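# Seat the marker's odd-coloured end fully in the desk stand

## Task

Put the marker into the desk stand's hole with its differently coloured end going in first, and push it down until it will go no deeper. The stand is loose, and at the end it must be upright on the desk with nothing holding it. A result that stays in place only because the robot is supporting it does not count. Finish by opening the gripper and moving the arm away.

## Robot and tools

Robot: two FANUC CRX arms, left_arm and right_arm. Each has six revolute joints and a Robotiq 2F-140 parallel gripper with a camera on the wrist. Both bases stand on the table top. left_arm's root is at (-0.041, +0.308, 0) m, turned slightly about z (quat_wxyz +0.996, 0, 0, -0.089). right_arm's root is at (-0.051, -0.456, 0) m (quat +0.999, 0, 0, +0.042). The arm names do not refer to sides of the camera images.

Scene frame: the origin is on the table surface midway between the arms. +x points out over the table, +z points up, and left_arm sits on the +y side. Every pose in a result is given in this frame, in metres, with orientation as quat_wxyz. The reported end_effector_position is the point between the pads when they are shut. It can be somewhat wrong, especially with the arm stretched far. On the gripper, +z runs along the fingers and the fingers close along its y axis. With the gripper closed the fingertips stick out about 33 mm past that point, and about 9 mm when it is fully open. Closing also pushes the tips roughly 24 mm further out, so keep that much room above a surface.

execute_actions takes actions, a list with zero or one entry, plus an optional pictures boolean (images come back by default). An empty list only reports the current state. A wait is {"steps": N} with N at most 300 control steps. Each step is 1/30 s, and time spent replying counts toward it. A motion is {"rows": [...], "steps": N}, with 1 to 15 rows and N at most 15 (15 if omitted). One row is used per step, and the last row repeats if there are fewer rows than steps. If a call is rejected, nothing is sent to the robot.

A row is one flat list of 18 numbers covering both arms, even when only one arm moves. The first nine are left_arm's and the last nine are right_arm's. Within each nine come six absolute joint target angles in radians: waist, shoulder, elbow, forearm roll, wrist pitch, wrist roll. These are the same values the Joint positions line reports, so they are targets, not offsets. After the joints come three gripper values, each from -1 to 1. position: +1 is fully open (140 mm), about -0.8 is where the pads touch, and -1 keeps closing until blocked. force_limit: roughly 14 N at -1, 60 N at 0, 107 N at +1. speed: roughly 30 mm/s at -1, 140 at 0, 250 at +1. To leave a gripper unchanged, resend its previous three values, because a 0 counts as a real command.

Joint ranges (rad): waist ±3.491, shoulder ±3.140, elbow -1.187 to 4.328, forearm roll ±3.316, wrist pitch ±3.140, wrist roll ±3.927. A target more than 0.010 beyond a limit, and further out than the current angle, is rejected. A target past the true limit is clipped to it, and the result then says "joint sent to its limit". Joint speed is capped at 2.62 rad/s for waist and shoulder, 3.14 for the elbow and 3.93 for the wrist joints, with about 0.5 s to accelerate. Each commanded target is held within 0.805 rad (waist, shoulder), 0.966 (elbow) or 1.21 (wrist joints) of the measured angle. Any step that would move the gripper more than 70 mm at once is scaled back. Large moves therefore take several calls. Between calls the arms keep going toward the last row until they settle or a step is HELD.

Gripping: send position -1 and check that object_status reads 2, which means the fingers were stopped by something while closing. 0 means moving, 1 means blocked while opening, and 3 means the fingers reached the target or the pads met (a thin item may still be held). position_measured is in counts, 3 fully open and 230 pads touching, and is not linear. To squeeze harder while holding, raise force_limit and switch position between -1 and -0.98.

Result lines: a state line with each arm's pose; Joint positions and Joint velocities, one block per arm; Flange force, the outside force on the gripper including anything it holds, which is noisy and may say "no reading". "joint command not followed" means the clearance check changed some joint targets, while the rest of the row still ran. HELD marks steps where your row was not sent, in whole or in part. MOTOR HOT is a warning before an OVER-TEMPERATURE FAULT, which applies the brakes until the motor cools.

zoom_image takes camera ("cam_left_wrist" or "cam_right_wrist", each 504x504) and region [x0, y0, x1, y1] in image pixels from the top-left corner, at most 504x504. It returns a closer view of that camera's latest image. Calibration gives each camera's K, distortion and T_world_to_cam, which can be off by a few millimetres and about half a degree. read_manual(section="licences") returns only licence texts. finished_scene(scene) ends the current scene and reports whether the task was done. It cannot be undone.

Things to avoid: pushing things off the table; dropping or slamming the marker; pressing hard on the stand, which may tip it; letting the arms collide or press on each other. Contact torque at a joint's load limit (147 N m for waist, shoulder and elbow, 36.8 for the wrist joints, held weight included), or 150 N of outside force, stops that arm for 10 s. Expect occasional brief tugs on the held marker or shoves to loose items. Open the gripper and pull back before ending the scene.

Each tool is called after "Request:" as a command line: name --argument value for each argument, lists and objects as JSON in quotes; but a table of rows of numbers goes row by row, as --pt "numbers of a row", without its own name.

## Session

Request:
execute_actions --actions '[]'

Scene clock: 0.00 s of 4480.00 s.
left_arm: end_effector_position=(+0.4024, +0.7116, +0.2774) position_measured=3 object_status=3 end_effector_quat_wxyz=(+0.139, +0.534, +0.832, +0.058) | right_arm: end_effector_position=(+0.1116, -0.1753, +0.1101) position_measured=3 object_status=3 end_effector_quat_wxyz=(+0.016, +0.226, +0.899, -0.375)
Joint positions: left_arm=[ 1.303  0.237  0.229  0.292 -1.484  2.432] | right_arm=[ 1.333  0.416 -0.04  -0.036 -1.883  2.807]
Joint velocities: left_arm=[-0.     0.001 -0.     0.    -0.    -0.001] | right_arm=[-0.    -0.     0.    -0.001 -0.     0.   ]
Flange force (N, the push that the arm receives, along the gripper's own x y z axes): no reading
camera_calibration (this result's frames):
cam_left_wrist: T_world_to_cam=[[0.917409, 0.221172, 0.330821, -0.628343], [0.0126359, -0.847096, 0.531289, 0.4404], [0.397744, -0.483229, -0.779929, 0.588341], [0, 0, 0, 1]] pos_world=[0.336874, 0.796336, 0.432754]
cam_right_wrist: T_world_to_cam=[[0.523903, 0.56422, -0.638107, 0.112496], [0.812227, -0.105293, 0.57376, -0.177812], [0.256539, -0.818883, -0.513438, 0.064544], [0, 0, 0, 1]] pos_world=[0.0689286, -0.0293408, 0.206945]

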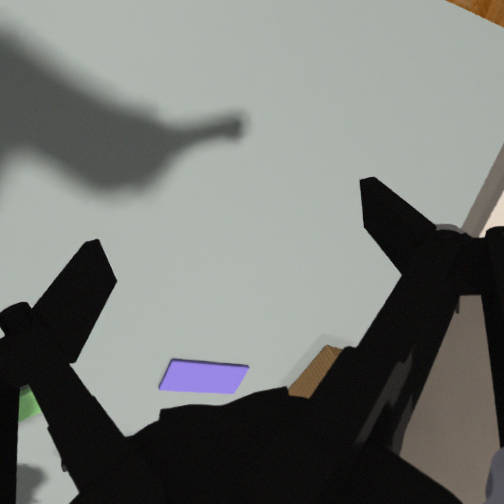

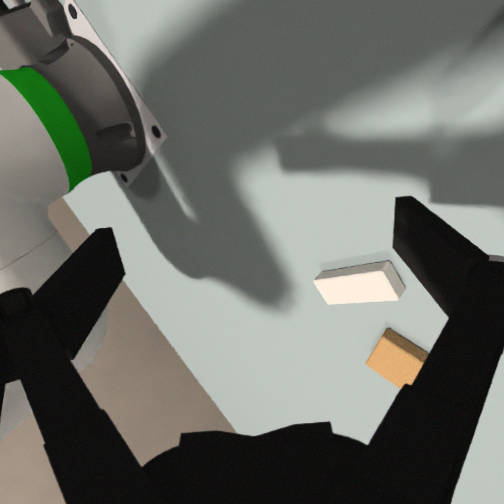

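Request:
execute_actions --actions '[{"rows": [[0.2,-0.3,0.0,0,-1.26,1.571,1,0,0,0.4,-0.3,0.0,0,-1.26,1.571,1,0,0]], "steps": 15}]' --pictures false

Request:
execute_actions --actions '[{"rows": [[0.2,-0.3,0.0,0,-1.26,1.571,1,0,0,0.4,-0.3,0.0,0,-1.26,1.571,1,0,0]], "steps": 15}]' --pictures false

Request:
execute_actions --actions '[{"steps": 25}]'

Scene clock: 44.67 s of 4480.00 s.
left_arm: end_effector_position=(+0.4717, +0.5643, +0.3229) position_measured=3 object_status=3 end_effector_quat_wxyz=(+0.080, +0.760, +0.630, +0.140) | right_arm: end_effector_position=(+0.2457, -0.1654, +0.1706) position_measured=3 object_status=3 end_effector_quat_wxyz=(+0.007, +0.603, +0.789, -0.120)
Joint positions: left_arm=[ 0.987  0.054  0.151  0.193 -1.408  2.139] | right_arm=[ 0.989  0.142 -0.025 -0.022 -1.644  2.335]
Joint velocities: left_arm=[-0.811 -0.381 -0.162 -0.205  0.157 -0.606] | right_arm=[-0.835 -0.626  0.035  0.031  0.539 -1.075]
Flange force (N, the push that the arm receives, along the gripper's own x y z axes): left_arm=[1.7 3.3 -4.2] | right_arm=[-1.7 -1.2 -5.2]
Steps of this call (steps 1 to 90: nothing new was sent; then 41.17 s passed at rest; steps 91 to 105: all 15 steps of this action). Readings (joint positions | what the end effector reports):
91: left_arm=[1.303 0.237 0.229 0.292 -1.484 2.432] | right_arm=[1.333 0.416 -0.040 -0.036 -1.883 2.807] | left_arm position_measured=3 object_status=3 | right_arm position_measured=3 object_status=3
92: left_arm=[1.301 0.235 0.229 0.291 -1.483 2.429] | right_arm=[1.330 0.414 -0.040 -0.036 -1.881 2.803] | left_arm position_measured=3 object_status=3 | right_arm position_measured=3 object_status=3
94: left_arm=[1.279 0.221 0.222 0.283 -1.477 2.405] | right_arm=[1.308 0.394 -0.039 -0.035 -1.863 2.769] | left_arm position_measured=3 object_status=3 | right_arm position_measured=3 object_status=3
98: left_arm=[1.178 0.156 0.195 0.248 -1.450 2.302] | right_arm=[1.198 0.300 -0.033 -0.030 -1.782 2.609] | left_arm position_measured=3 object_status=3 | right_arm position_measured=3 object_status=3
105: the state above

Scene clock: 45.17 s of 4480.00 s.
left_arm: end_effector_position=(+0.4985, +0.3565, +0.3704) position_measured=3 object_status=3 end_effector_quat_wxyz=(+0.031, +0.922, +0.314, +0.224) | right_arm: end_effector_position=(+0.3982, -0.2515, +0.3103) position_measured=3 object_status=3 end_effector_quat_wxyz=(-0.037, +0.878, +0.452, +0.153)
Joint positions: left_arm=[ 0.567 -0.135  0.071  0.09  -1.329  1.836] | right_arm=[ 0.604 -0.147 -0.009 -0.008 -1.393  1.835]
Joint velocities: left_arm=[-0.848 -0.381 -0.163 -0.207  0.159 -0.607] | right_arm=[-0.7   -0.526  0.029  0.027  0.452 -0.901]
Flange force (N, the push that the arm receives, along the gripper's own x y z axes): left_arm=[4.4 -2.0 -0.5] | right_arm=[2.9 4.6 -3.8]
Steps of this call (steps 1 to 15: all 15 steps of this action). Readings (joint positions | what the end effector reports):
1: left_arm=[0.960 0.042 0.146 0.186 -1.403 2.119] | right_arm=[0.961 0.121 -0.024 -0.021 -1.626 2.299] | left_arm position_measured=3 object_status=3 | right_arm position_measured=3 object_status=3
2: left_arm=[0.932 0.029 0.141 0.179 -1.397 2.099] | right_arm=[0.933 0.100 -0.022 -0.020 -1.608 2.263] | left_arm position_measured=3 object_status=3 | right_arm position_measured=3 object_status=3
4: left_arm=[0.877 0.004 0.130 0.166 -1.387 2.059] | right_arm=[0.879 0.059 -0.020 -0.018 -1.573 2.193] | left_arm position_measured=3 object_status=3 | right_arm position_measured=3 object_status=3
8: left_arm=[0.766 -0.046 0.109 0.138 -1.366 1.979] | right_arm=[0.775 -0.019 -0.016 -0.014 -1.505 2.058] | left_arm position_measured=3 object_status=3 | right_arm position_measured=3 object_status=3
15: the state above

Scene clock: 46.00 s of 4480.00 s.
left_arm: end_effector_position=(+0.4559, +0.1896, +0.4117) position_measured=3 object_status=3 end_effector_quat_wxyz=(-0.003, +0.954, +0.011, +0.301) | right_arm: end_effector_position=(+0.4466, -0.3411, +0.4117) position_measured=3 object_status=3 end_effector_quat_wxyz=(-0.072, +0.926, +0.228, +0.292)
Joint positions: left_arm=[ 0.2   -0.3   -0.    -0.    -1.26   1.571] | right_arm=[ 0.4   -0.3   -0.     0.    -1.26   1.571]
Joint velocities: left_arm=[ 0.     0.001 -0.001  0.002  0.     0.001] | right_arm=[ 0.     0.001 -0.     0.    -0.    -0.   ]
Flange force (N, the push that the arm receives, along the gripper's own x y z axes): left_arm=[7.0 2.2 -1.7] | right_arm=[3.3 0.8 -2.0]
Steps of this call (steps 1 to 25: the robot went on to your last target). Readings (joint positions | what the end effector reports):
1: left_arm=[0.538 -0.148 0.065 0.083 -1.323 1.815] | right_arm=[0.580 -0.165 -0.008 -0.007 -1.377 1.805] | left_arm position_measured=3 object_status=3 | right_arm position_measured=3 object_status=3
2: left_arm=[0.510 -0.161 0.059 0.076 -1.318 1.794] | right_arm=[0.557 -0.182 -0.007 -0.006 -1.362 1.774] | left_arm position_measured=3 object_status=3 | right_arm position_measured=3 object_status=3
4: left_arm=[0.452 -0.187 0.048 0.062 -1.307 1.752] | right_arm=[0.511 -0.217 -0.005 -0.004 -1.332 1.714] | left_arm position_measured=3 object_status=3 | right_arm position_measured=3 object_status=3
8: left_arm=[0.335 -0.239 0.026 0.033 -1.285 1.668] | right_arm=[0.425 -0.282 -0.001 -0.001 -1.276 1.603] | left_arm position_measured=3 object_status=3 | right_arm position_measured=3 object_status=3
25: the state above
camera_calibration (this result's frames):
cam_left_wrist: T_world_to_cam=[[-0.187495, -0.979346, -0.0756828, 0.292315], [-0.973687, 0.195466, -0.117163, 0.445135], [0.129536, 0.0517238, -0.990225, 0.527002], [0, 0, 0, 1]] pos_world=[0.419963, 0.17201, 0.596127]
cam_right_wrist: T_world_to_cam=[[0.373466, -0.924998, -0.0700155, -0.451614], [-0.92236, -0.362236, -0.134301, 0.338193], [0.0988657, 0.114736, -0.988464, 0.58209], [0, 0, 0, 1]] pos_world=[0.42305, -0.362023, 0.589174]

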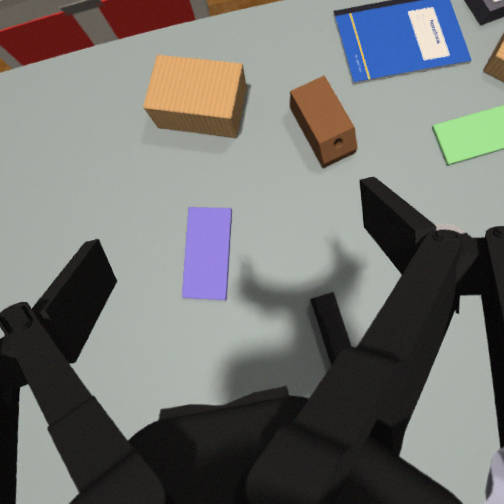

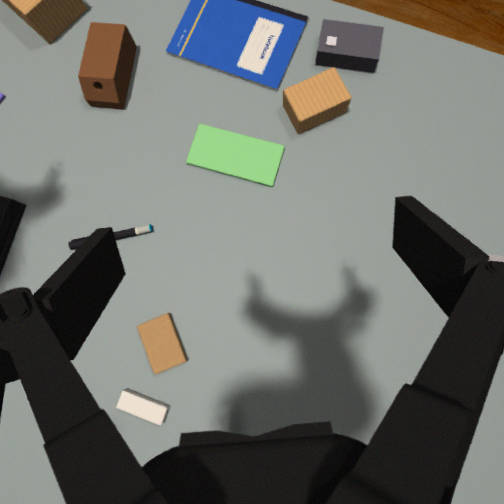

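Request:
zoom_image --camera "cam_right_wrist" --region '[50, 200, 170, 270]'

Request:
zoom_image --camera "cam_left_wrist" --region '[270, 60, 380, 180]'

Request:
zoom_image --camera "cam_right_wrist" --region '[60, 10, 160, 120]'

Region (50, 200, 170, 270) of cam_right_wrist's 504x504 image, scaled by 4.200, with more detail than that image has; it fills the top 294 rows of this view, and the rest is white.

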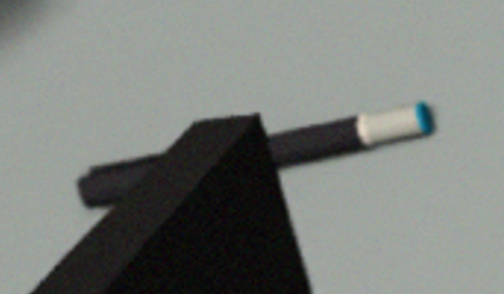

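Region (270, 60, 380, 180) of cam_left_wrist's 504x504 image, scaled by 4.200, with more detail than that image has; it fills the left 462 columns of this view, and the rest is white.

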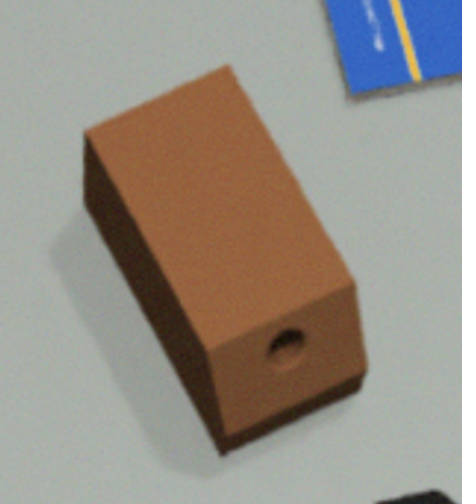

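Region (60, 10, 160, 120) of cam_right_wrist's 504x504 image, scaled by 4.582, with more detail than that image has; it fills the left 458 columns of this view, and the rest is white.

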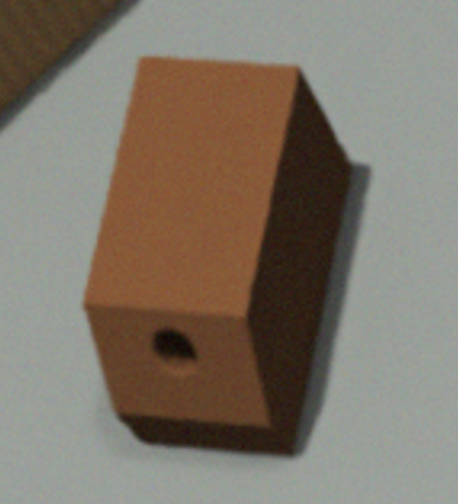

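Request:
execute_actions --actions '[{"rows": [[0.006,0.9151,0.9891,0,-1.6448,-1.139,1,0,0,0.8366,0.4186,0.2946,0,-1.4468,-0.3538,0.2,0,0]], "steps": 15}]' --pictures false

Request:
execute_actions --actions '[{"steps": 45}]'

Scene clock: 166.50 s of 4480.00 s.
left_arm: end_effector_position=(+0.5623, +0.1414, +0.4043) position_measured=3 object_status=3 end_effector_quat_wxyz=(-0.062, +0.919, -0.324, +0.218) | right_arm: end_effector_position=(+0.4627, -0.2245, +0.3195) position_measured=102 object_status=0 end_effector_quat_wxyz=(-0.105, +0.982, +0.046, +0.151)
Joint positions: left_arm=[ 0.117  0.112  0.423  0.    -1.425  0.954] | right_arm=[ 0.572 -0.017  0.116  0.    -1.334  1.009]
Joint velocities: left_arm=[-0.161  1.064  0.819 -0.001 -0.317 -1.584] | right_arm=[ 0.402  0.662  0.271  0.001 -0.171 -1.66 ]
Flange force (N, the push that the arm receives, along the gripper's own x y z axes): left_arm=[8.7 -4.4 -6.9] | right_arm=[-4.6 -1.7 -1.2]
Steps of this call (steps 1 to 15: the robot went on to your last target; steps 16 to 90: nothing new was sent; then 117.00 s passed at rest; steps 91 to 105: all 15 steps of this action). Readings (joint positions | what the end effector reports):
91: left_arm=[0.200 -0.300 0.000 0.000 -1.260 1.571] | right_arm=[0.400 -0.300 0.000 0.000 -1.260 1.571] | left_arm position_measured=3 object_status=3 | right_arm position_measured=3 object_status=0
92: left_arm=[0.199 -0.297 0.003 0.000 -1.261 1.566] | right_arm=[0.401 -0.298 0.001 0.000 -1.260 1.566] | left_arm position_measured=3 object_status=3 | right_arm position_measured=6 object_status=0
94: left_arm=[0.194 -0.275 0.030 0.000 -1.272 1.533] | right_arm=[0.413 -0.278 0.009 0.000 -1.266 1.533] | left_arm position_measured=3 object_status=3 | right_arm position_measured=21 object_status=0
98: left_arm=[0.167 -0.161 0.166 0.000 -1.326 1.362] | right_arm=[0.470 -0.184 0.047 0.000 -1.290 1.371] | left_arm position_measured=3 object_status=3 | right_arm position_measured=51 object_status=0
105: the state above

Scene clock: 168.00 s of 4480.00 s.
left_arm: end_effector_position=(+0.6642, +0.0790, +0.2149) position_measured=3 object_status=3 end_effector_quat_wxyz=(+0.053, -0.528, +0.846, -0.044) | right_arm: end_effector_position=(+0.4116, -0.0623, +0.1499) position_measured=104 object_status=3 end_effector_quat_wxyz=(-0.000, +0.876, -0.481, +0.000)
Joint positions: left_arm=[ 0.039  0.673  0.819  0.    -1.579 -0.317] | right_arm=[ 0.837  0.419  0.295  0.    -1.447 -0.354]
Joint velocities: left_arm=[0.    0.002 0.001 0.001 0.    0.001] | right_arm=[ 0. -0.  0. -0.  0. -0.]
Flange force (N, the push that the arm receives, along the gripper's own x y z axes): left_arm=[-2.8 -5.5 -2.6] | right_arm=[-0.2 -0.7 -3.6]
Steps of this call (steps 1 to 30: the robot went on to your last target; steps 31 to 45: nothing new was sent). Readings (joint positions | what the end effector reports):
1: left_arm=[0.111 0.147 0.450 0.000 -1.435 0.900] | right_arm=[0.585 0.005 0.125 0.000 -1.339 0.952] | left_arm position_measured=3 object_status=3 | right_arm position_measured=104 object_status=0
2: left_arm=[0.107 0.181 0.474 0.000 -1.445 0.849] | right_arm=[0.599 0.027 0.134 0.000 -1.345 0.893] | left_arm position_measured=3 object_status=3 | right_arm position_measured=104 object_status=0
4: left_arm=[0.098 0.248 0.520 0.000 -1.463 0.744] | right_arm=[0.624 0.069 0.151 0.000 -1.356 0.769] | left_arm position_measured=3 object_status=3 | right_arm position_measured=104 object_status=0
8: left_arm=[0.081 0.370 0.607 0.000 -1.496 0.521] | right_arm=[0.674 0.151 0.185 0.000 -1.377 0.508] | left_arm position_measured=3 object_status=3 | right_arm position_measured=104 object_status=3
21: left_arm=[0.039 0.682 0.819 -0.001 -1.579 -0.331] | right_arm=[0.823 0.397 0.286 0.000 -1.441 -0.283] | left_arm position_measured=3 object_status=3 | right_arm position_measured=104 object_status=3 HELD
22: left_arm=[0.039 0.679 0.819 -0.001 -1.579 -0.314] | right_arm=[0.829 0.406 0.289 0.000 -1.444 -0.313] | left_arm position_measured=3 object_status=3 | right_arm position_measured=104 object_status=3 HELD
23: left_arm=[0.039 0.673 0.820 0.000 -1.579 -0.315] | right_arm=[0.833 0.413 0.292 0.000 -1.445 -0.335] | left_arm position_measured=3 object_status=3 | right_arm position_measured=104 object_status=3 HELD
24: left_arm=[0.039 0.671 0.820 0.001 -1.579 -0.317] | right_arm=[0.836 0.417 0.294 0.000 -1.446 -0.348] | left_arm position_measured=3 object_status=3 | right_arm position_measured=104 object_status=3 HELD
25: left_arm=[0.039 0.671 0.820 0.000 -1.579 -0.317] | right_arm=[0.836 0.418 0.294 0.000 -1.447 -0.353] | left_arm position_measured=3 object_status=3 | right_arm position_measured=104 object_status=3 HELD
26: left_arm=[0.039 0.671 0.820 0.000 -1.579 -0.317] | right_arm=[0.836 0.418 0.295 0.000 -1.447 -0.353] | left_arm position_measured=3 object_status=3 | right_arm position_measured=104 object_status=3 HELD
27: left_arm=[0.039 0.672 0.820 0.000 -1.579 -0.317] | right_arm=[0.836 0.418 0.295 0.000 -1.447 -0.354] | left_arm position_measured=3 object_status=3 | right_arm position_measured=104 object_status=3 HELD
28: left_arm=[0.039 0.672 0.820 0.000 -1.579 -0.317] | right_arm=[0.837 0.418 0.295 0.000 -1.447 -0.354] | left_arm position_measured=3 object_status=3 | right_arm position_measured=104 object_status=3 HELD
29: left_arm=[0.039 0.672 0.820 0.000 -1.579 -0.317] | right_arm=[0.837 0.418 0.295 0.000 -1.447 -0.354] | left_arm position_measured=3 object_status=3 | right_arm position_measured=104 object_status=3 HELD
30: left_arm=[0.039 0.673 0.819 0.000 -1.579 -0.317] | right_arm=[0.837 0.419 0.295 0.000 -1.447 -0.354] | left_arm position_measured=3 object_status=3 | right_arm position_measured=104 object_status=3 HELD
45: the state above
A step was HELD (marked above), so your last target was given up. An arm can still carry out its HELD step.
joint command not followed: on one or more control steps a check withheld the commanded joint targets of the left arm, and it was not sent them on those steps.
cause: the commanded joint targets would bring a part of the robot too close to another arm (a part of this arm just beyond joint 2 (shoulder) and a part of the other arm just beyond its joint 4 (forearm roll)); next, command targets that bring no part of the robot closer to that arm.
camera_calibration (this result's frames):
cam_left_wrist: T_world_to_cam=[[-0.780522, 0.622221, -0.0602191, 0.472185], [0.507259, 0.686706, 0.520695, -0.513023], [0.36534, 0.375867, -0.851616, 0.0988589], [0, 0, 0, 1]] pos_world=[0.592669, 0.0213345, 0.379753]
cam_right_wrist: T_world_to_cam=[[-0.902945, -0.429755, -0.000494027, 0.346841], [-0.382909, 0.803995, 0.454942, 0.133967], [-0.195116, 0.410977, -0.890521, 0.419577], [0, 0, 0, 1]] pos_world=[0.446342, -0.131089, 0.312866]

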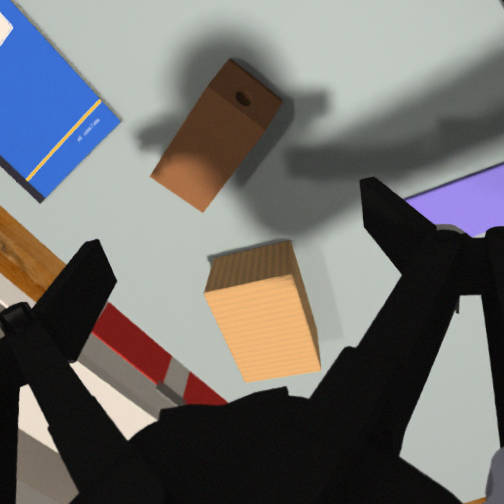

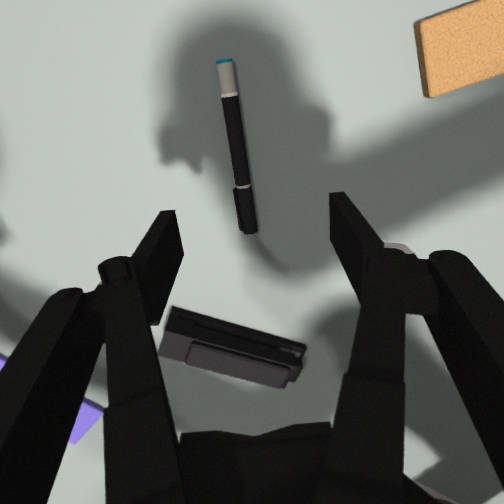

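Request:
zoom_image --camera "cam_right_wrist" --region '[150, 50, 340, 240]'

Region (150, 50, 340, 240) of cam_right_wrist's 504x504 image, scaled by 2.653, with more detail than that image has.

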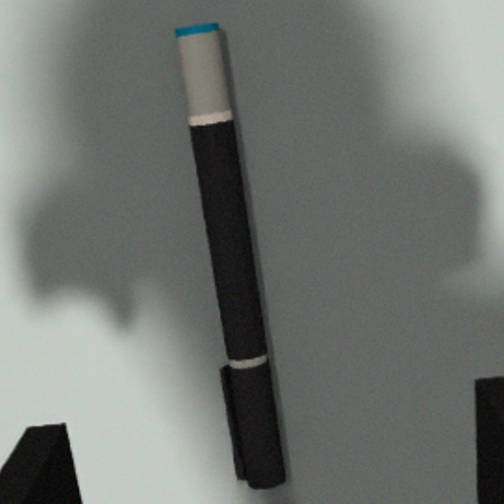

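Request:
execute_actions --actions '[{"rows": [[0.15,0.6,0.8,0,-1.6,-1.139,1,0,0,0.8352,0.4938,0.1880,0,-1.2650,-0.3381,-0.2,0,0]], "steps": 15}]' --pictures false

Request:
execute_actions --actions '[{"rows": [[0.15,0.6,0.8,0,-1.6,-1.139,1,0,0,0.8352,0.4938,0.1880,0,-1.2650,-0.3381,-0.2,0,0]], "steps": 8}]'

Scene clock: 228.77 s of 4480.00 s.
left_arm: end_effector_position=(+0.6648, +0.0837, +0.2174) position_measured=3 object_status=3 end_effector_quat_wxyz=(+0.055, -0.510, +0.857, -0.043) | right_arm: end_effector_position=(+0.4136, -0.0596, +0.1323) position_measured=154 object_status=3 end_effector_quat_wxyz=(+0.000, +0.877, -0.480, -0.000)
Joint positions: left_arm=[ 0.046  0.669  0.818  0.    -1.58  -0.365] | right_arm=[ 0.837  0.433  0.274  0.    -1.411 -0.351]
Joint velocities: left_arm=[ 0.029 -0.019 -0.006  0.001 -0.006 -0.217] | right_arm=[ 0.     0.078 -0.11  -0.001  0.186  0.016]
Flange force (N, the push that the arm receives, along the gripper's own x y z axes): left_arm=[-3.3 -6.9 -3.7] | right_arm=[-1.2 -4.1 -4.5]
A step of this action was HELD (marked below), so the robot has no last target. An arm can still carry out its HELD step.
Steps of this call (steps 1 to 90: nothing new was sent; then 57.27 s passed at rest; steps 91 to 105: all 15 steps of this action). Readings (joint positions | what the end effector reports):
91: left_arm=[0.039 0.673 0.819 0.000 -1.579 -0.317] | right_arm=[0.837 0.419 0.295 0.000 -1.447 -0.354] | left_arm position_measured=3 object_status=3 | right_arm position_measured=104 object_status=0 HELD
92: left_arm=[0.039 0.673 0.819 0.000 -1.579 -0.318] | right_arm=[0.837 0.419 0.295 0.000 -1.447 -0.354] | left_arm position_measured=3 object_status=3 | right_arm position_measured=106 object_status=0
94: left_arm=[0.039 0.673 0.819 0.000 -1.579 -0.320] | right_arm=[0.837 0.419 0.294 0.000 -1.446 -0.354] | left_arm position_measured=3 object_status=3 | right_arm position_measured=122 object_status=0
98: left_arm=[0.040 0.673 0.819 0.000 -1.579 -0.327] | right_arm=[0.837 0.421 0.291 0.000 -1.441 -0.354] | left_arm position_measured=3 object_status=3 | right_arm position_measured=151 object_status=0
105: the state above
joint command not followed: on one or more control steps a check withheld the commanded joint targets of the right arm, and it was not sent them on those steps.
cause: the commanded joint targets would bring a part of the robot too close to another arm (a part of this arm just beyond joint 4 (forearm roll) and a part of the other arm just beyond its joint 2 (shoulder)); next, command targets that bring no part of the robot closer to that arm.

Scene clock: 229.03 s of 4480.00 s.
left_arm: end_effector_position=(+0.6655, +0.0895, +0.2206) position_measured=3 object_status=3 end_effector_quat_wxyz=(+0.057, -0.488, +0.870, -0.042) | right_arm: end_effector_position=(+0.4162, -0.0569, +0.1065) position_measured=154 object_status=3 end_effector_quat_wxyz=(+0.000, +0.878, -0.478, -0.000)
Joint positions: left_arm=[ 0.054  0.664  0.817  0.    -1.582 -0.425] | right_arm=[ 0.836  0.455  0.243  0.    -1.359 -0.346]
Joint velocities: left_arm=[ 0.029 -0.02  -0.006 -0.001 -0.006 -0.22 ] | right_arm=[-0.002  0.08  -0.113 -0.     0.191  0.017]
Flange force (N, the push that the arm receives, along the gripper's own x y z axes): left_arm=[-1.3 -0.4 -1.7] | right_arm=[-0.6 -0.7 -3.8]
Steps of this call (steps 1 to 8: all 8 steps of this action). Readings (joint positions | what the end effector reports):
1: left_arm=[0.047 0.669 0.818 0.000 -1.580 -0.373] | right_arm=[0.837 0.436 0.270 0.000 -1.405 -0.350] | left_arm position_measured=3 object_status=3 | right_arm position_measured=154 object_status=3
2: left_arm=[0.048 0.668 0.818 0.000 -1.581 -0.380] | right_arm=[0.836 0.439 0.266 0.000 -1.398 -0.350] | left_arm position_measured=3 object_status=3 | right_arm position_measured=154 object_status=3
4: left_arm=[0.050 0.667 0.818 0.000 -1.581 -0.395] | right_arm=[0.836 0.444 0.259 0.000 -1.385 -0.348] | left_arm position_measured=3 object_status=3 | right_arm position_measured=154 object_status=3
8: the state above
camera_calibration (this result's frames):
cam_left_wrist: T_world_to_cam=[[-0.719613, 0.692157, -0.055463, 0.419112], [0.564623, 0.629768, 0.533473, -0.559719], [0.404176, 0.352578, -0.843997, 0.0738183], [0, 0, 0, 1]] pos_world=[0.587793, 0.0363754, 0.384143]
cam_right_wrist: T_world_to_cam=[[-0.899959, -0.435974, -0.00044686, 0.351678], [-0.388432, 0.801354, 0.45492, 0.153305], [-0.197975, 0.409583, -0.890532, 0.380711], [0, 0, 0, 1]] pos_world=[0.451416, -0.125462, 0.269451]

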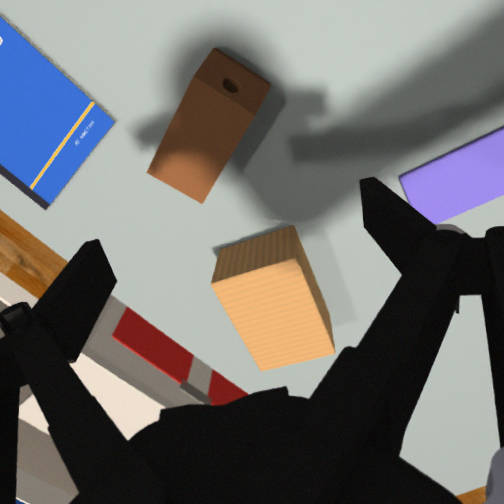

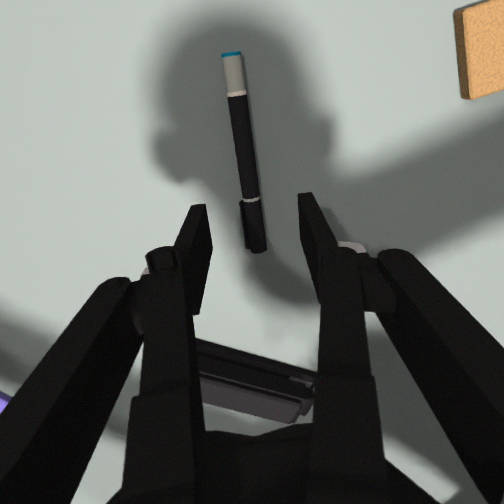

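Request:
execute_actions --actions '[{"steps": 20}]'

Scene clock: 232.90 s of 4480.00 s.
left_arm: end_effector_position=(+0.6687, +0.1589, +0.2575) position_measured=3 object_status=3 end_effector_quat_wxyz=(+0.083, -0.200, +0.976, -0.019) | right_arm: end_effector_position=(+0.4189, -0.0542, +0.0600) position_measured=154 object_status=3 end_effector_quat_wxyz=(+0.000, +0.880, -0.475, +0.000)
Joint positions: left_arm=[ 0.15   0.6    0.8   -0.    -1.6   -1.139] | right_arm=[ 0.835  0.494  0.188  0.    -1.265 -0.338]
Joint velocities: left_arm=[-0.001  0.001  0.001  0.     0.001 -0.001] | right_arm=[-0.    -0.002  0.    -0.001  0.    -0.   ]
Flange force (N, the push that the arm receives, along the gripper's own x y z axes): left_arm=[-7.9 -4.1 -3.7] | right_arm=[-0.1 -1.4 -3.5]
Steps of this call (steps 1 to 116: the robot went on to your last target). Readings (joint positions | what the end effector reports):
1: left_arm=[0.055 0.663 0.817 0.000 -1.582 -0.432] | right_arm=[0.836 0.458 0.239 0.000 -1.353 -0.346] | left_arm position_measured=3 object_status=3 | right_arm position_measured=154 object_status=3
2: left_arm=[0.056 0.662 0.817 0.000 -1.582 -0.440] | right_arm=[0.836 0.460 0.236 0.000 -1.346 -0.345] | left_arm position_measured=3 object_status=3 | right_arm position_measured=154 object_status=3
4: left_arm=[0.058 0.661 0.816 0.000 -1.582 -0.455] | right_arm=[0.836 0.466 0.228 0.000 -1.333 -0.344] | left_arm position_measured=3 object_status=3 | right_arm position_measured=154 object_status=3
8: left_arm=[0.062 0.658 0.815 0.000 -1.583 -0.485] | right_arm=[0.836 0.476 0.213 0.000 -1.307 -0.342] | left_arm position_measured=3 object_status=3 | right_arm position_measured=154 object_status=3
116: the state above
camera_calibration (this result's frames):
cam_left_wrist: T_world_to_cam=[[-0.192439, 0.981075, 0.0214237, -0.0427556], [0.786342, 0.141108, 0.601461, -0.713032], [0.587055, 0.132591, -0.798615, -0.0197961], [0, 0, 0, 1]] pos_world=[0.56408, 0.145186, 0.413967]
cam_right_wrist: T_world_to_cam=[[-0.896711, -0.442617, -0.000452975, 0.353495], [-0.394348, 0.798457, 0.454923, 0.175608], [-0.200995, 0.408113, -0.890531, 0.339938], [0, 0, 0, 1]] pos_world=[0.45456, -0.122486, 0.222997]

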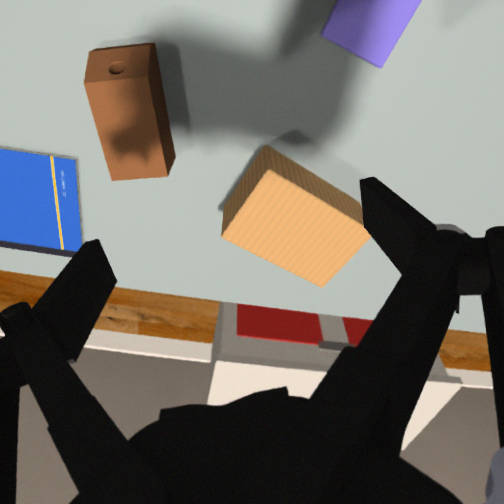

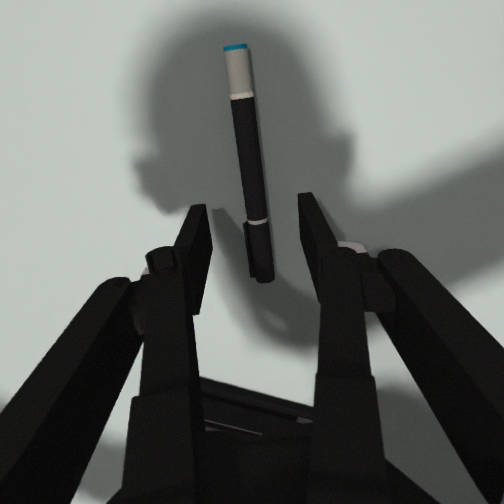

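Request:
execute_actions --actions '[{"rows": [[0.15,0.6,0.8,0,-1.6,-1.139,1,0,0,0.8259,0.5133,0.1529,0,-1.2104,-0.3288,-0.2,0.3,-0.3]], "steps": 12}]' --pictures false

Request:
execute_actions --actions '[{"rows": [[0.15,0.6,0.8,0,-1.6,-1.139,1,0,0,0.8259,0.5133,0.1529,0,-1.2104,-0.3288,-1,0.3,-0.3]], "steps": 15}]'

Scene clock: 265.37 s of 4480.00 s.
left_arm: end_effector_position=(+0.6687, +0.1589, +0.2575) position_measured=3 object_status=3 end_effector_quat_wxyz=(+0.083, -0.200, +0.976, -0.019) | right_arm: end_effector_position=(+0.4221, -0.0591, +0.0339) position_measured=154 object_status=3 end_effector_quat_wxyz=(+0.000, +0.880, -0.475, -0.000)
Joint positions: left_arm=[ 0.15   0.6    0.8   -0.    -1.6   -1.139] | right_arm=[ 0.826  0.513  0.153 -0.    -1.21  -0.329]
Joint velocities: left_arm=[ 0.001  0.     0.001 -0.     0.     0.   ] | right_arm=[-0.     0.    -0.001  0.001 -0.     0.   ]
Flange force (N, the push that the arm receives, along the gripper's own x y z axes): left_arm=[-5.3 -0.9 -2.2] | right_arm=[0.4 1.2 -4.1]
Steps of this call (steps 1 to 15: the robot went on to your last target; steps 16 to 90: nothing new was sent; then 29.07 s passed at rest; steps 91 to 102: all 12 steps of this action). Readings (joint positions | what the end effector reports):
91: left_arm=[0.150 0.600 0.800 -0.000 -1.600 -1.139] | right_arm=[0.835 0.494 0.188 0.000 -1.265 -0.338] | left_arm position_measured=3 object_status=3 | right_arm position_measured=154 object_status=3
92: left_arm=[0.150 0.600 0.800 -0.000 -1.600 -1.139] | right_arm=[0.835 0.495 0.185 0.000 -1.260 -0.337] | left_arm position_measured=3 object_status=3 | right_arm position_measured=154 object_status=3
94: left_arm=[0.150 0.600 0.800 -0.000 -1.600 -1.139] | right_arm=[0.830 0.506 0.165 0.000 -1.230 -0.332] | left_arm position_measured=3 object_status=3 | right_arm position_measured=154 object_status=3
98: left_arm=[0.150 0.600 0.800 -0.000 -1.600 -1.139] | right_arm=[0.826 0.513 0.153 -0.000 -1.211 -0.329] | left_arm position_measured=3 object_status=3 | right_arm position_measured=154 object_status=3
102: the state above

Scene clock: 265.87 s of 4480.00 s.
left_arm: end_effector_position=(+0.6687, +0.1589, +0.2575) position_measured=3 object_status=3 end_effector_quat_wxyz=(+0.083, -0.200, +0.976, -0.019) | right_arm: end_effector_position=(+0.4223, -0.0590, +0.0343) position_measured=219 object_status=0 end_effector_quat_wxyz=(-0.000, +0.880, -0.475, +0.000)
Joint positions: left_arm=[ 0.15   0.6    0.8   -0.    -1.6   -1.139] | right_arm=[ 0.826  0.513  0.153  0.    -1.21  -0.329]
Joint velocities: left_arm=[ 0.     0.    -0.001  0.001  0.     0.   ] | right_arm=[-0.     0.     0.    -0.001  0.    -0.   ]
Flange force (N, the push that the arm receives, along the gripper's own x y z axes): left_arm=[-4.1 -0.7 -2.4] | right_arm=[-3.2 -18.5 -46.0]
Steps of this call (steps 1 to 15: all 15 steps of this action). Readings (joint positions | what the end effector reports):
1: left_arm=[0.150 0.600 0.800 -0.000 -1.600 -1.139] | right_arm=[0.826 0.513 0.153 -0.000 -1.210 -0.329] | left_arm position_measured=3 object_status=3 | right_arm position_measured=154 object_status=0
2: left_arm=[0.150 0.600 0.800 -0.000 -1.600 -1.139] | right_arm=[0.826 0.513 0.153 -0.000 -1.210 -0.329] | left_arm position_measured=3 object_status=3 | right_arm position_measured=156 object_status=0
4: left_arm=[0.150 0.600 0.800 -0.000 -1.600 -1.139] | right_arm=[0.826 0.513 0.153 0.000 -1.210 -0.329] | left_arm position_measured=3 object_status=3 | right_arm position_measured=168 object_status=0
8: left_arm=[0.150 0.600 0.800 -0.000 -1.600 -1.139] | right_arm=[0.826 0.513 0.153 0.000 -1.210 -0.329] | left_arm position_measured=3 object_status=3 | right_arm position_measured=191 object_status=0
15: the state above
camera_calibration (this result's frames):
cam_left_wrist: T_world_to_cam=[[-0.192439, 0.981075, 0.0214238, -0.0427558], [0.786342, 0.141108, 0.60146, -0.713032], [0.587055, 0.132591, -0.798615, -0.0197958], [0, 0, 0, 1]] pos_world=[0.56408, 0.145186, 0.413967]
cam_right_wrist: T_world_to_cam=[[-0.896696, -0.442645, -0.000901023, 0.35441], [-0.394538, 0.798315, 0.455009, 0.192622], [-0.200688, 0.40836, -0.890486, 0.319524], [0, 0, 0, 1]] pos_world=[0.457919, -0.127376, 0.197207]

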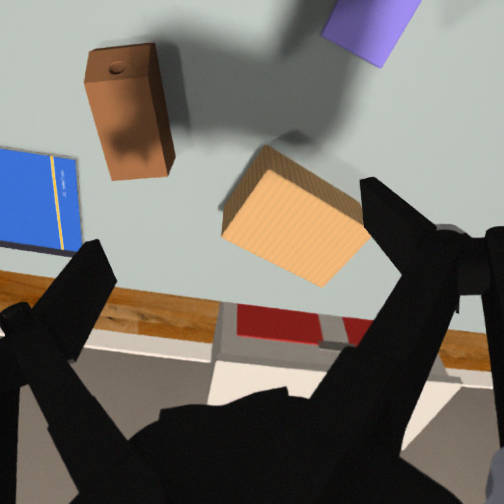

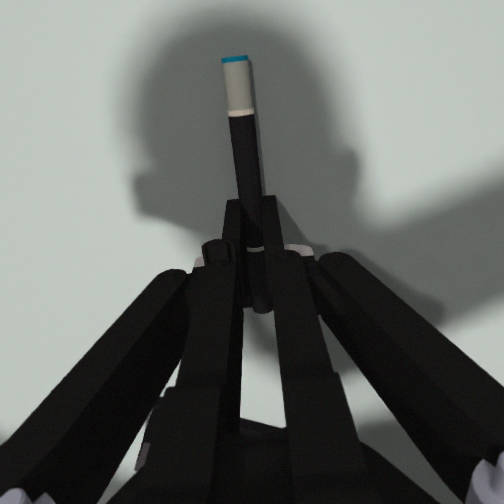

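Request:
execute_actions --actions '[{"rows": [[0.15,0.6,0.8,0,-1.6,-1.139,1,0,0,0.8259,0.5110,0.1570,0,-1.2168,-0.3288,-1,0.3,-0.3],[0.15,0.6,0.8,0,-1.6,-1.139,1,0,0,0.8259,0.5110,0.1570,0,-1.2168,-0.3288,-1,0.3,-0.3],[0.15,0.6,0.8,0,-1.6,-1.139,1,0,0,0.8259,0.5110,0.1570,0,-1.2168,-0.3288,-1,0.3,-0.3],[0.15,0.6,0.8,0,-1.6,-1.139,1,0,0,0.8259,0.4560,0.2770,0,-1.3918,-0.3288,-1,0.3,-0.3]], "steps": 15}]'

Scene clock: 280.30 s of 4480.00 s.
left_arm: end_effector_position=(+0.6687, +0.1589, +0.2575) position_measured=3 object_status=3 end_effector_quat_wxyz=(+0.083, -0.200, +0.976, -0.019) | right_arm: end_effector_position=(+0.4221, -0.0592, +0.1198) position_measured=219 object_status=2 end_effector_quat_wxyz=(+0.000, +0.880, -0.475, -0.000)
Joint positions: left_arm=[ 0.15   0.6    0.8   -0.    -1.6   -1.139] | right_arm=[ 0.826  0.456  0.277 -0.    -1.392 -0.329]
Joint velocities: left_arm=[-0.001  0.001  0.     0.002  0.001 -0.001] | right_arm=[ 0.    -0.001  0.008 -0.    -0.004 -0.   ]
Flange force (N, the push that the arm receives, along the gripper's own x y z axes): left_arm=[-1.9 -0.3 -1.7] | right_arm=[0.9 -6.5 -1.5]
Steps of this call (steps 1 to 15: the robot went on to your last target; steps 16 to 90: nothing new was sent; then 10.93 s passed at rest; steps 91 to 105: all 15 steps of this action). Readings (joint positions | what the end effector reports):
91: left_arm=[0.150 0.600 0.800 -0.000 -1.600 -1.139] | right_arm=[0.826 0.513 0.153 -0.000 -1.210 -0.329] | left_arm position_measured=3 object_status=3 | right_arm position_measured=219 object_status=2
92: left_arm=[0.150 0.600 0.800 -0.000 -1.600 -1.139] | right_arm=[0.826 0.513 0.154 -0.000 -1.212 -0.329] | left_arm position_measured=3 object_status=3 | right_arm position_measured=219 object_status=2
94: left_arm=[0.150 0.600 0.800 -0.000 -1.600 -1.139] | right_arm=[0.826 0.512 0.156 -0.001 -1.217 -0.329] | left_arm position_measured=3 object_status=3 | right_arm position_measured=219 object_status=2
98: left_arm=[0.150 0.600 0.800 -0.000 -1.600 -1.139] | right_arm=[0.826 0.490 0.204 -0.000 -1.285 -0.329] | left_arm position_measured=3 object_status=3 | right_arm position_measured=219 object_status=2
105: the state above
camera_calibration (this result's frames):
cam_left_wrist: T_world_to_cam=[[-0.192439, 0.981075, 0.0214247, -0.0427549], [0.786344, 0.141108, 0.601458, -0.713033], [0.587052, 0.132591, -0.798617, -0.0198007], [0, 0, 0, 1]] pos_world=[0.564086, 0.145186, 0.413962]
cam_right_wrist: T_world_to_cam=[[-0.896706, -0.442626, -0.000192163, 0.354153], [-0.394272, 0.79855, 0.454827, 0.153669], [-0.201165, 0.407922, -0.89058, 0.395925], [0, 0, 0, 1]] pos_world=[0.457804, -0.127461, 0.282778]

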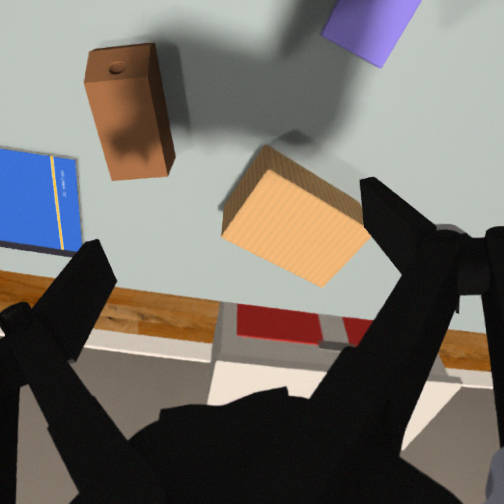

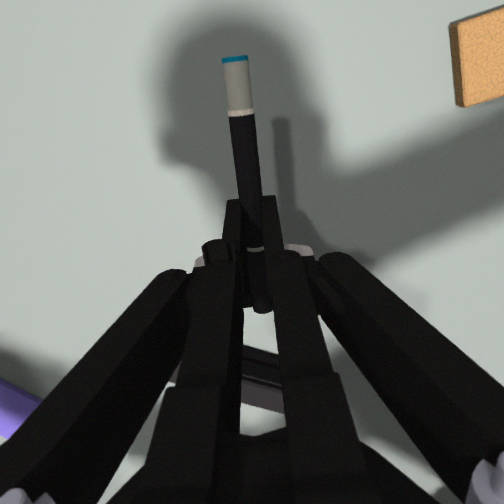

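Request:
execute_actions --actions '[{"rows": [[0.15,0.6,0.8,0,-1.6,-1.139,1,0,0,0.35,0.2572,0.0869,0,-1.9242,1.5708,-1,0.3,-0.3]], "steps": 15}]' --pictures false

Request:
execute_actions --actions '[{"rows": [[0.006,0.9151,0.9891,0,-1.6448,-1.139,1,0,0,0.35,0.2572,0.0869,0,-1.9242,1.5708,-1,0.3,-0.3]], "steps": 15}]' --pictures false

Request:
execute_actions --actions '[{"steps": 20}]'

Scene clock: 341.20 s of 4480.00 s.
left_arm: end_effector_position=(+0.6687, +0.1589, +0.2575) position_measured=3 object_status=3 end_effector_quat_wxyz=(+0.083, -0.200, +0.976, -0.019) | right_arm: end_effector_position=(+0.4123, -0.2161, +0.1410) position_measured=219 object_status=2 end_effector_quat_wxyz=(+0.086, +0.946, -0.310, -0.050)
Joint positions: left_arm=[ 0.15   0.6    0.8    0.    -1.6   -1.139] | right_arm=[ 0.645  0.381  0.205  0.    -1.594  0.209]
Joint velocities: left_arm=[-0.     0.    -0.001  0.     0.001  0.   ] | right_arm=[-0.432 -0.18  -0.172  0.001 -0.478  1.602]
Flange force (N, the push that the arm receives, along the gripper's own x y z axes): left_arm=[-3.2 -0.1 -1.8] | right_arm=[2.3 -2.4 -7.5]
Steps of this call (steps 1 to 15: the robot went on to your last target; steps 16 to 90: nothing new was sent; then 57.40 s passed at rest; steps 91 to 105: all 15 steps of this action). Readings (joint positions | what the end effector reports):
91: left_arm=[0.150 0.600 0.800 0.000 -1.600 -1.139] | right_arm=[0.826 0.456 0.277 0.000 -1.392 -0.329] | left_arm position_measured=3 object_status=3 | right_arm position_measured=219 object_status=2
92: left_arm=[0.150 0.600 0.800 0.000 -1.600 -1.139] | right_arm=[0.825 0.455 0.277 0.000 -1.394 -0.325] | left_arm position_measured=3 object_status=3 | right_arm position_measured=219 object_status=2
94: left_arm=[0.150 0.600 0.800 0.000 -1.600 -1.139] | right_arm=[0.811 0.450 0.271 -0.000 -1.409 -0.291] | left_arm position_measured=3 object_status=3 | right_arm position_measured=219 object_status=2
98: left_arm=[0.150 0.600 0.800 -0.000 -1.600 -1.139] | right_arm=[0.752 0.425 0.247 0.000 -1.475 -0.135] | left_arm position_measured=3 object_status=3 | right_arm position_measured=219 object_status=2
105: the state above

Scene clock: 341.70 s of 4480.00 s.
left_arm: end_effector_position=(+0.6803, +0.0593, +0.1208) position_measured=3 object_status=3 end_effector_quat_wxyz=(+0.005, -0.135, +0.991, -0.002) | right_arm: end_effector_position=(+0.3550, -0.3732, +0.1798) position_measured=219 object_status=2 end_effector_quat_wxyz=(+0.095, +0.975, +0.055, -0.191)
Joint positions: left_arm=[ 0.016  0.893  0.975  0.    -1.642 -1.139] | right_arm=[ 0.436  0.293  0.121  0.    -1.828  1.165]
Joint velocities: left_arm=[-0.219  0.477  0.281 -0.001 -0.066 -0.001] | right_arm=[-0.418 -0.174 -0.167 -0.    -0.463  1.965]
Flange force (N, the push that the arm receives, along the gripper's own x y z axes): left_arm=no reading | right_arm=[-0.6 0.4 -2.1]
Steps of this call (steps 1 to 15: all 15 steps of this action). Readings (joint positions | what the end effector reports):
1: left_arm=[0.150 0.600 0.800 0.000 -1.600 -1.139] | right_arm=[0.631 0.374 0.199 0.000 -1.610 0.264] | left_arm position_measured=3 object_status=3 | right_arm position_measured=219 object_status=2
2: left_arm=[0.149 0.603 0.802 0.000 -1.600 -1.139] | right_arm=[0.617 0.368 0.193 0.000 -1.626 0.322] | left_arm position_measured=3 object_status=3 | right_arm position_measured=219 object_status=2
4: left_arm=[0.139 0.624 0.815 0.000 -1.604 -1.139] | right_arm=[0.589 0.357 0.182 0.000 -1.657 0.443] | left_arm position_measured=3 object_status=3 | right_arm position_measured=219 object_status=2
8: left_arm=[0.094 0.724 0.874 0.000 -1.618 -1.139] | right_arm=[0.534 0.334 0.160 0.000 -1.719 0.702] | left_arm position_measured=3 object_status=3 | right_arm position_measured=219 object_status=2
15: the state above

Scene clock: 342.37 s of 4480.00 s.
left_arm: end_effector_position=(+0.6796, +0.0517, +0.1103) position_measured=3 object_status=3 end_effector_quat_wxyz=(+0.000, -0.130, +0.992, -0.000) | right_arm: end_effector_position=(+0.3208, -0.4267, +0.1999) position_measured=219 object_status=2 end_effector_quat_wxyz=(+0.056, +0.943, +0.208, -0.253)
Joint positions: left_arm=[ 0.006  0.915  0.989  0.    -1.645 -1.139] | right_arm=[ 0.35   0.257  0.087  0.    -1.924  1.571]
Joint velocities: left_arm=[-0.001  0.    -0.001 -0.002  0.001  0.001] | right_arm=[-0.     0.    -0.    -0.002  0.    -0.   ]
Flange force (N, the push that the arm receives, along the gripper's own x y z axes): left_arm=no reading | right_arm=[-1.1 -0.1 -3.5]
Steps of this call (steps 1 to 20: the robot went on to your last target). Readings (joint positions | what the end effector reports):
1: left_arm=[0.010 0.906 0.983 0.000 -1.643 -1.139] | right_arm=[0.422 0.287 0.115 0.000 -1.844 1.232] | left_arm position_measured=3 object_status=3 | right_arm position_measured=219 object_status=2
2: left_arm=[0.007 0.913 0.987 0.000 -1.644 -1.139] | right_arm=[0.407 0.281 0.110 0.000 -1.860 1.299] | left_arm position_measured=3 object_status=3 | right_arm position_measured=219 object_status=2
4: left_arm=[0.006 0.915 0.989 0.000 -1.645 -1.139] | right_arm=[0.382 0.271 0.100 0.000 -1.888 1.417] | left_arm position_measured=3 object_status=3 | right_arm position_measured=219 object_status=2
8: left_arm=[0.006 0.915 0.989 0.000 -1.645 -1.139] | right_arm=[0.354 0.259 0.088 0.000 -1.920 1.553] | left_arm position_measured=3 object_status=3 | right_arm position_measured=219 object_status=2
20: the state above
camera_calibration (this result's frames):
cam_left_wrist: T_world_to_cam=[[-0.0428425, 0.997377, 0.0583352, -0.0388707], [0.887923, 0.0112446, 0.459855, -0.664655], [0.457993, 0.0714985, -0.886076, -0.0290105], [0, 0, 0, 1]] pos_world=[0.601784, 0.0483168, 0.282207]
cam_right_wrist: T_world_to_cam=[[0.321007, -0.945147, 0.0604357, -0.516489], [-0.533636, -0.127786, 0.836004, -0.055991], [-0.782424, -0.300614, -0.545384, 0.411884], [0, 0, 0, 1]] pos_world=[0.458185, -0.371495, 0.302658]

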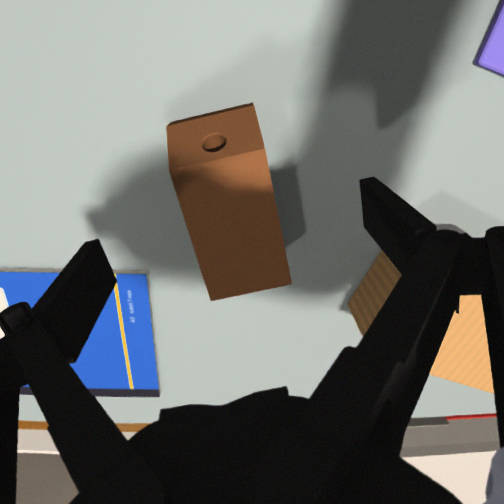

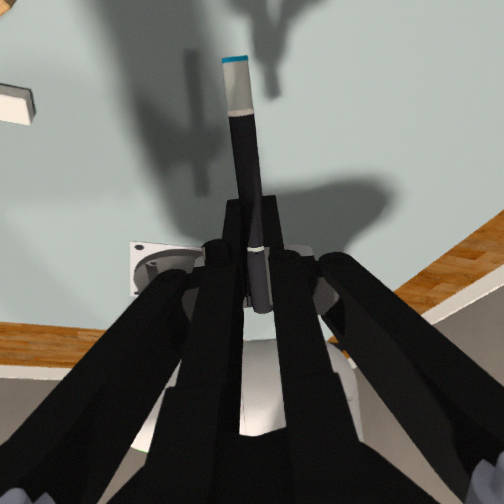

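Request:
execute_actions --actions '[{"rows": [[0.006,0.9151,0.9891,0,-1.6448,-1.139,0.35,0.2,0.3,0.35,0.2572,0.0869,0,-1.9242,1.5708,-1,0.3,-0.3],[0.006,0.9151,0.9891,0,-1.6448,-1.139,0.35,0.2,0.3,0.35,0.2572,0.0869,0,-1.9242,1.5708,-1,0.3,-0.3],[0.006,0.9151,0.9891,0,-1.6448,-1.139,0.35,0.2,0.3,0.35,0.2572,0.0869,0,-1.9242,1.5708,-1,0.3,-0.3],[0.006,0.9151,0.9891,0,-1.6448,-1.139,0.35,0.2,0.3,0.35,0.2572,0.0869,0,-1.9242,1.5708,-1,0.3,-0.3],[0.006,0.9167,0.8334,0,-1.4875,-1.139,0.35,0.2,0.3,0.35,0.2572,0.0869,0,-1.9242,1.5708,-1,0.3,-0.3]], "steps": 15}]' --pictures false

Request:
execute_actions --actions '[{"rows": [[0.006,0.9167,0.8334,0,-1.4875,-1.139,0.35,0.2,0.3,0.35,0.2572,0.0869,0,-1.9242,1.5708,-1,0.3,-0.3]], "steps": 5}]'

Scene clock: 383.47 s of 4480.00 s.
left_arm: end_effector_position=(+0.6796, +0.0518, +0.0420) position_measured=85 object_status=0 end_effector_quat_wxyz=(-0.000, -0.130, +0.992, +0.000) | right_arm: end_effector_position=(+0.3208, -0.4267, +0.1999) position_measured=219 object_status=2 end_effector_quat_wxyz=(+0.056, +0.943, +0.208, -0.253)
Joint positions: left_arm=[ 0.006  0.917  0.834 -0.    -1.488 -1.139] | right_arm=[ 0.35   0.257  0.087  0.    -1.924  1.571]
Joint velocities: left_arm=[ 0.    -0.003 -0.002  0.007  0.015 -0.001] | right_arm=[ 0. -0. -0. -0. -0.  0.]
Flange force (N, the push that the arm receives, along the gripper's own x y z axes): left_arm=[-8.9 -4.5 10.6] | right_arm=[-1.0 -0.3 -2.8]
Steps of this call (steps 1 to 15: the robot went on to your last target; steps 16 to 90: nothing new was sent; then 37.60 s passed at rest; steps 91 to 105: all 15 steps of this action). Readings (joint positions | what the end effector reports):
91: left_arm=[0.006 0.915 0.989 -0.000 -1.645 -1.139] | right_arm=[0.350 0.257 0.087 -0.000 -1.924 1.571] | left_arm position_measured=3 object_status=0 | right_arm position_measured=219 object_status=2
92: left_arm=[0.006 0.915 0.989 -0.000 -1.645 -1.139] | right_arm=[0.350 0.257 0.087 -0.000 -1.924 1.571] | left_arm position_measured=6 object_status=0 | right_arm position_measured=219 object_status=2
94: left_arm=[0.006 0.915 0.989 -0.000 -1.645 -1.139] | right_arm=[0.350 0.257 0.087 -0.000 -1.924 1.571] | left_arm position_measured=25 object_status=0 | right_arm position_measured=219 object_status=2
98: left_arm=[0.006 0.915 0.959 -0.000 -1.614 -1.139] | right_arm=[0.350 0.257 0.087 -0.000 -1.924 1.571] | left_arm position_measured=62 object_status=0 | right_arm position_measured=219 object_status=2
105: the state above

Scene clock: 383.63 s of 4480.00 s.
left_arm: end_effector_position=(+0.6797, +0.0517, +0.0421) position_measured=85 object_status=3 end_effector_quat_wxyz=(+0.000, -0.130, +0.992, -0.000) | right_arm: end_effector_position=(+0.3208, -0.4267, +0.1999) position_measured=219 object_status=2 end_effector_quat_wxyz=(+0.056, +0.943, +0.208, -0.253)
Joint positions: left_arm=[ 0.006  0.917  0.834  0.    -1.488 -1.139] | right_arm=[ 0.35   0.257  0.087  0.    -1.924  1.571]
Joint velocities: left_arm=[ 0.002 -0.001 -0.002 -0.     0.    -0.   ] | right_arm=[ 0.    -0.001 -0.    -0.001  0.    -0.   ]
Flange force (N, the push that the arm receives, along the gripper's own x y z axes): left_arm=[-7.0 -3.2 -2.2] | right_arm=[0.4 -0.2 -3.6]
Steps of this call (steps 1 to 5: all 5 steps of this action). Readings (joint positions | what the end effector reports):
1: left_arm=[0.006 0.917 0.834 0.000 -1.488 -1.139] | right_arm=[0.350 0.257 0.087 -0.000 -1.924 1.571] | left_arm position_measured=85 object_status=3 | right_arm position_measured=219 object_status=2
2: left_arm=[0.006 0.917 0.834 0.000 -1.488 -1.139] | right_arm=[0.350 0.257 0.087 -0.000 -1.924 1.571] | left_arm position_measured=85 object_status=3 | right_arm position_measured=219 object_status=2
4: left_arm=[0.006 0.917 0.834 0.000 -1.488 -1.139] | right_arm=[0.350 0.257 0.087 -0.000 -1.924 1.571] | left_arm position_measured=85 object_status=3 | right_arm position_measured=219 object_status=2
5: the state above
camera_calibration (this result's frames):
cam_left_wrist: T_world_to_cam=[[-0.0429371, 0.997373, 0.0583417, -0.0348802], [0.887969, 0.0113331, 0.459764, -0.633434], [0.457895, 0.0715465, -0.886122, -0.0893792], [0, 0, 0, 1]] pos_world=[0.601898, 0.0483621, 0.214065]
cam_right_wrist: T_world_to_cam=[[0.321005, -0.945147, 0.060435, -0.51649], [-0.533636, -0.127785, 0.836004, -0.0559909], [-0.782424, -0.300612, -0.545385, 0.411885], [0, 0, 0, 1]] pos_world=[0.458186, -0.371496, 0.302658]

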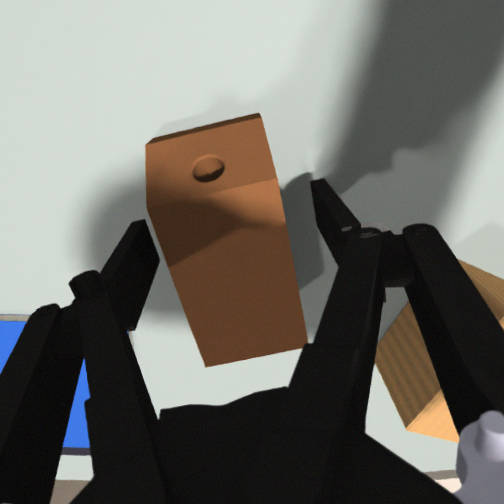

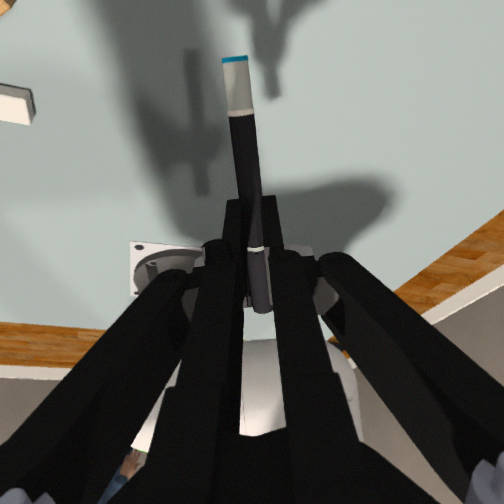

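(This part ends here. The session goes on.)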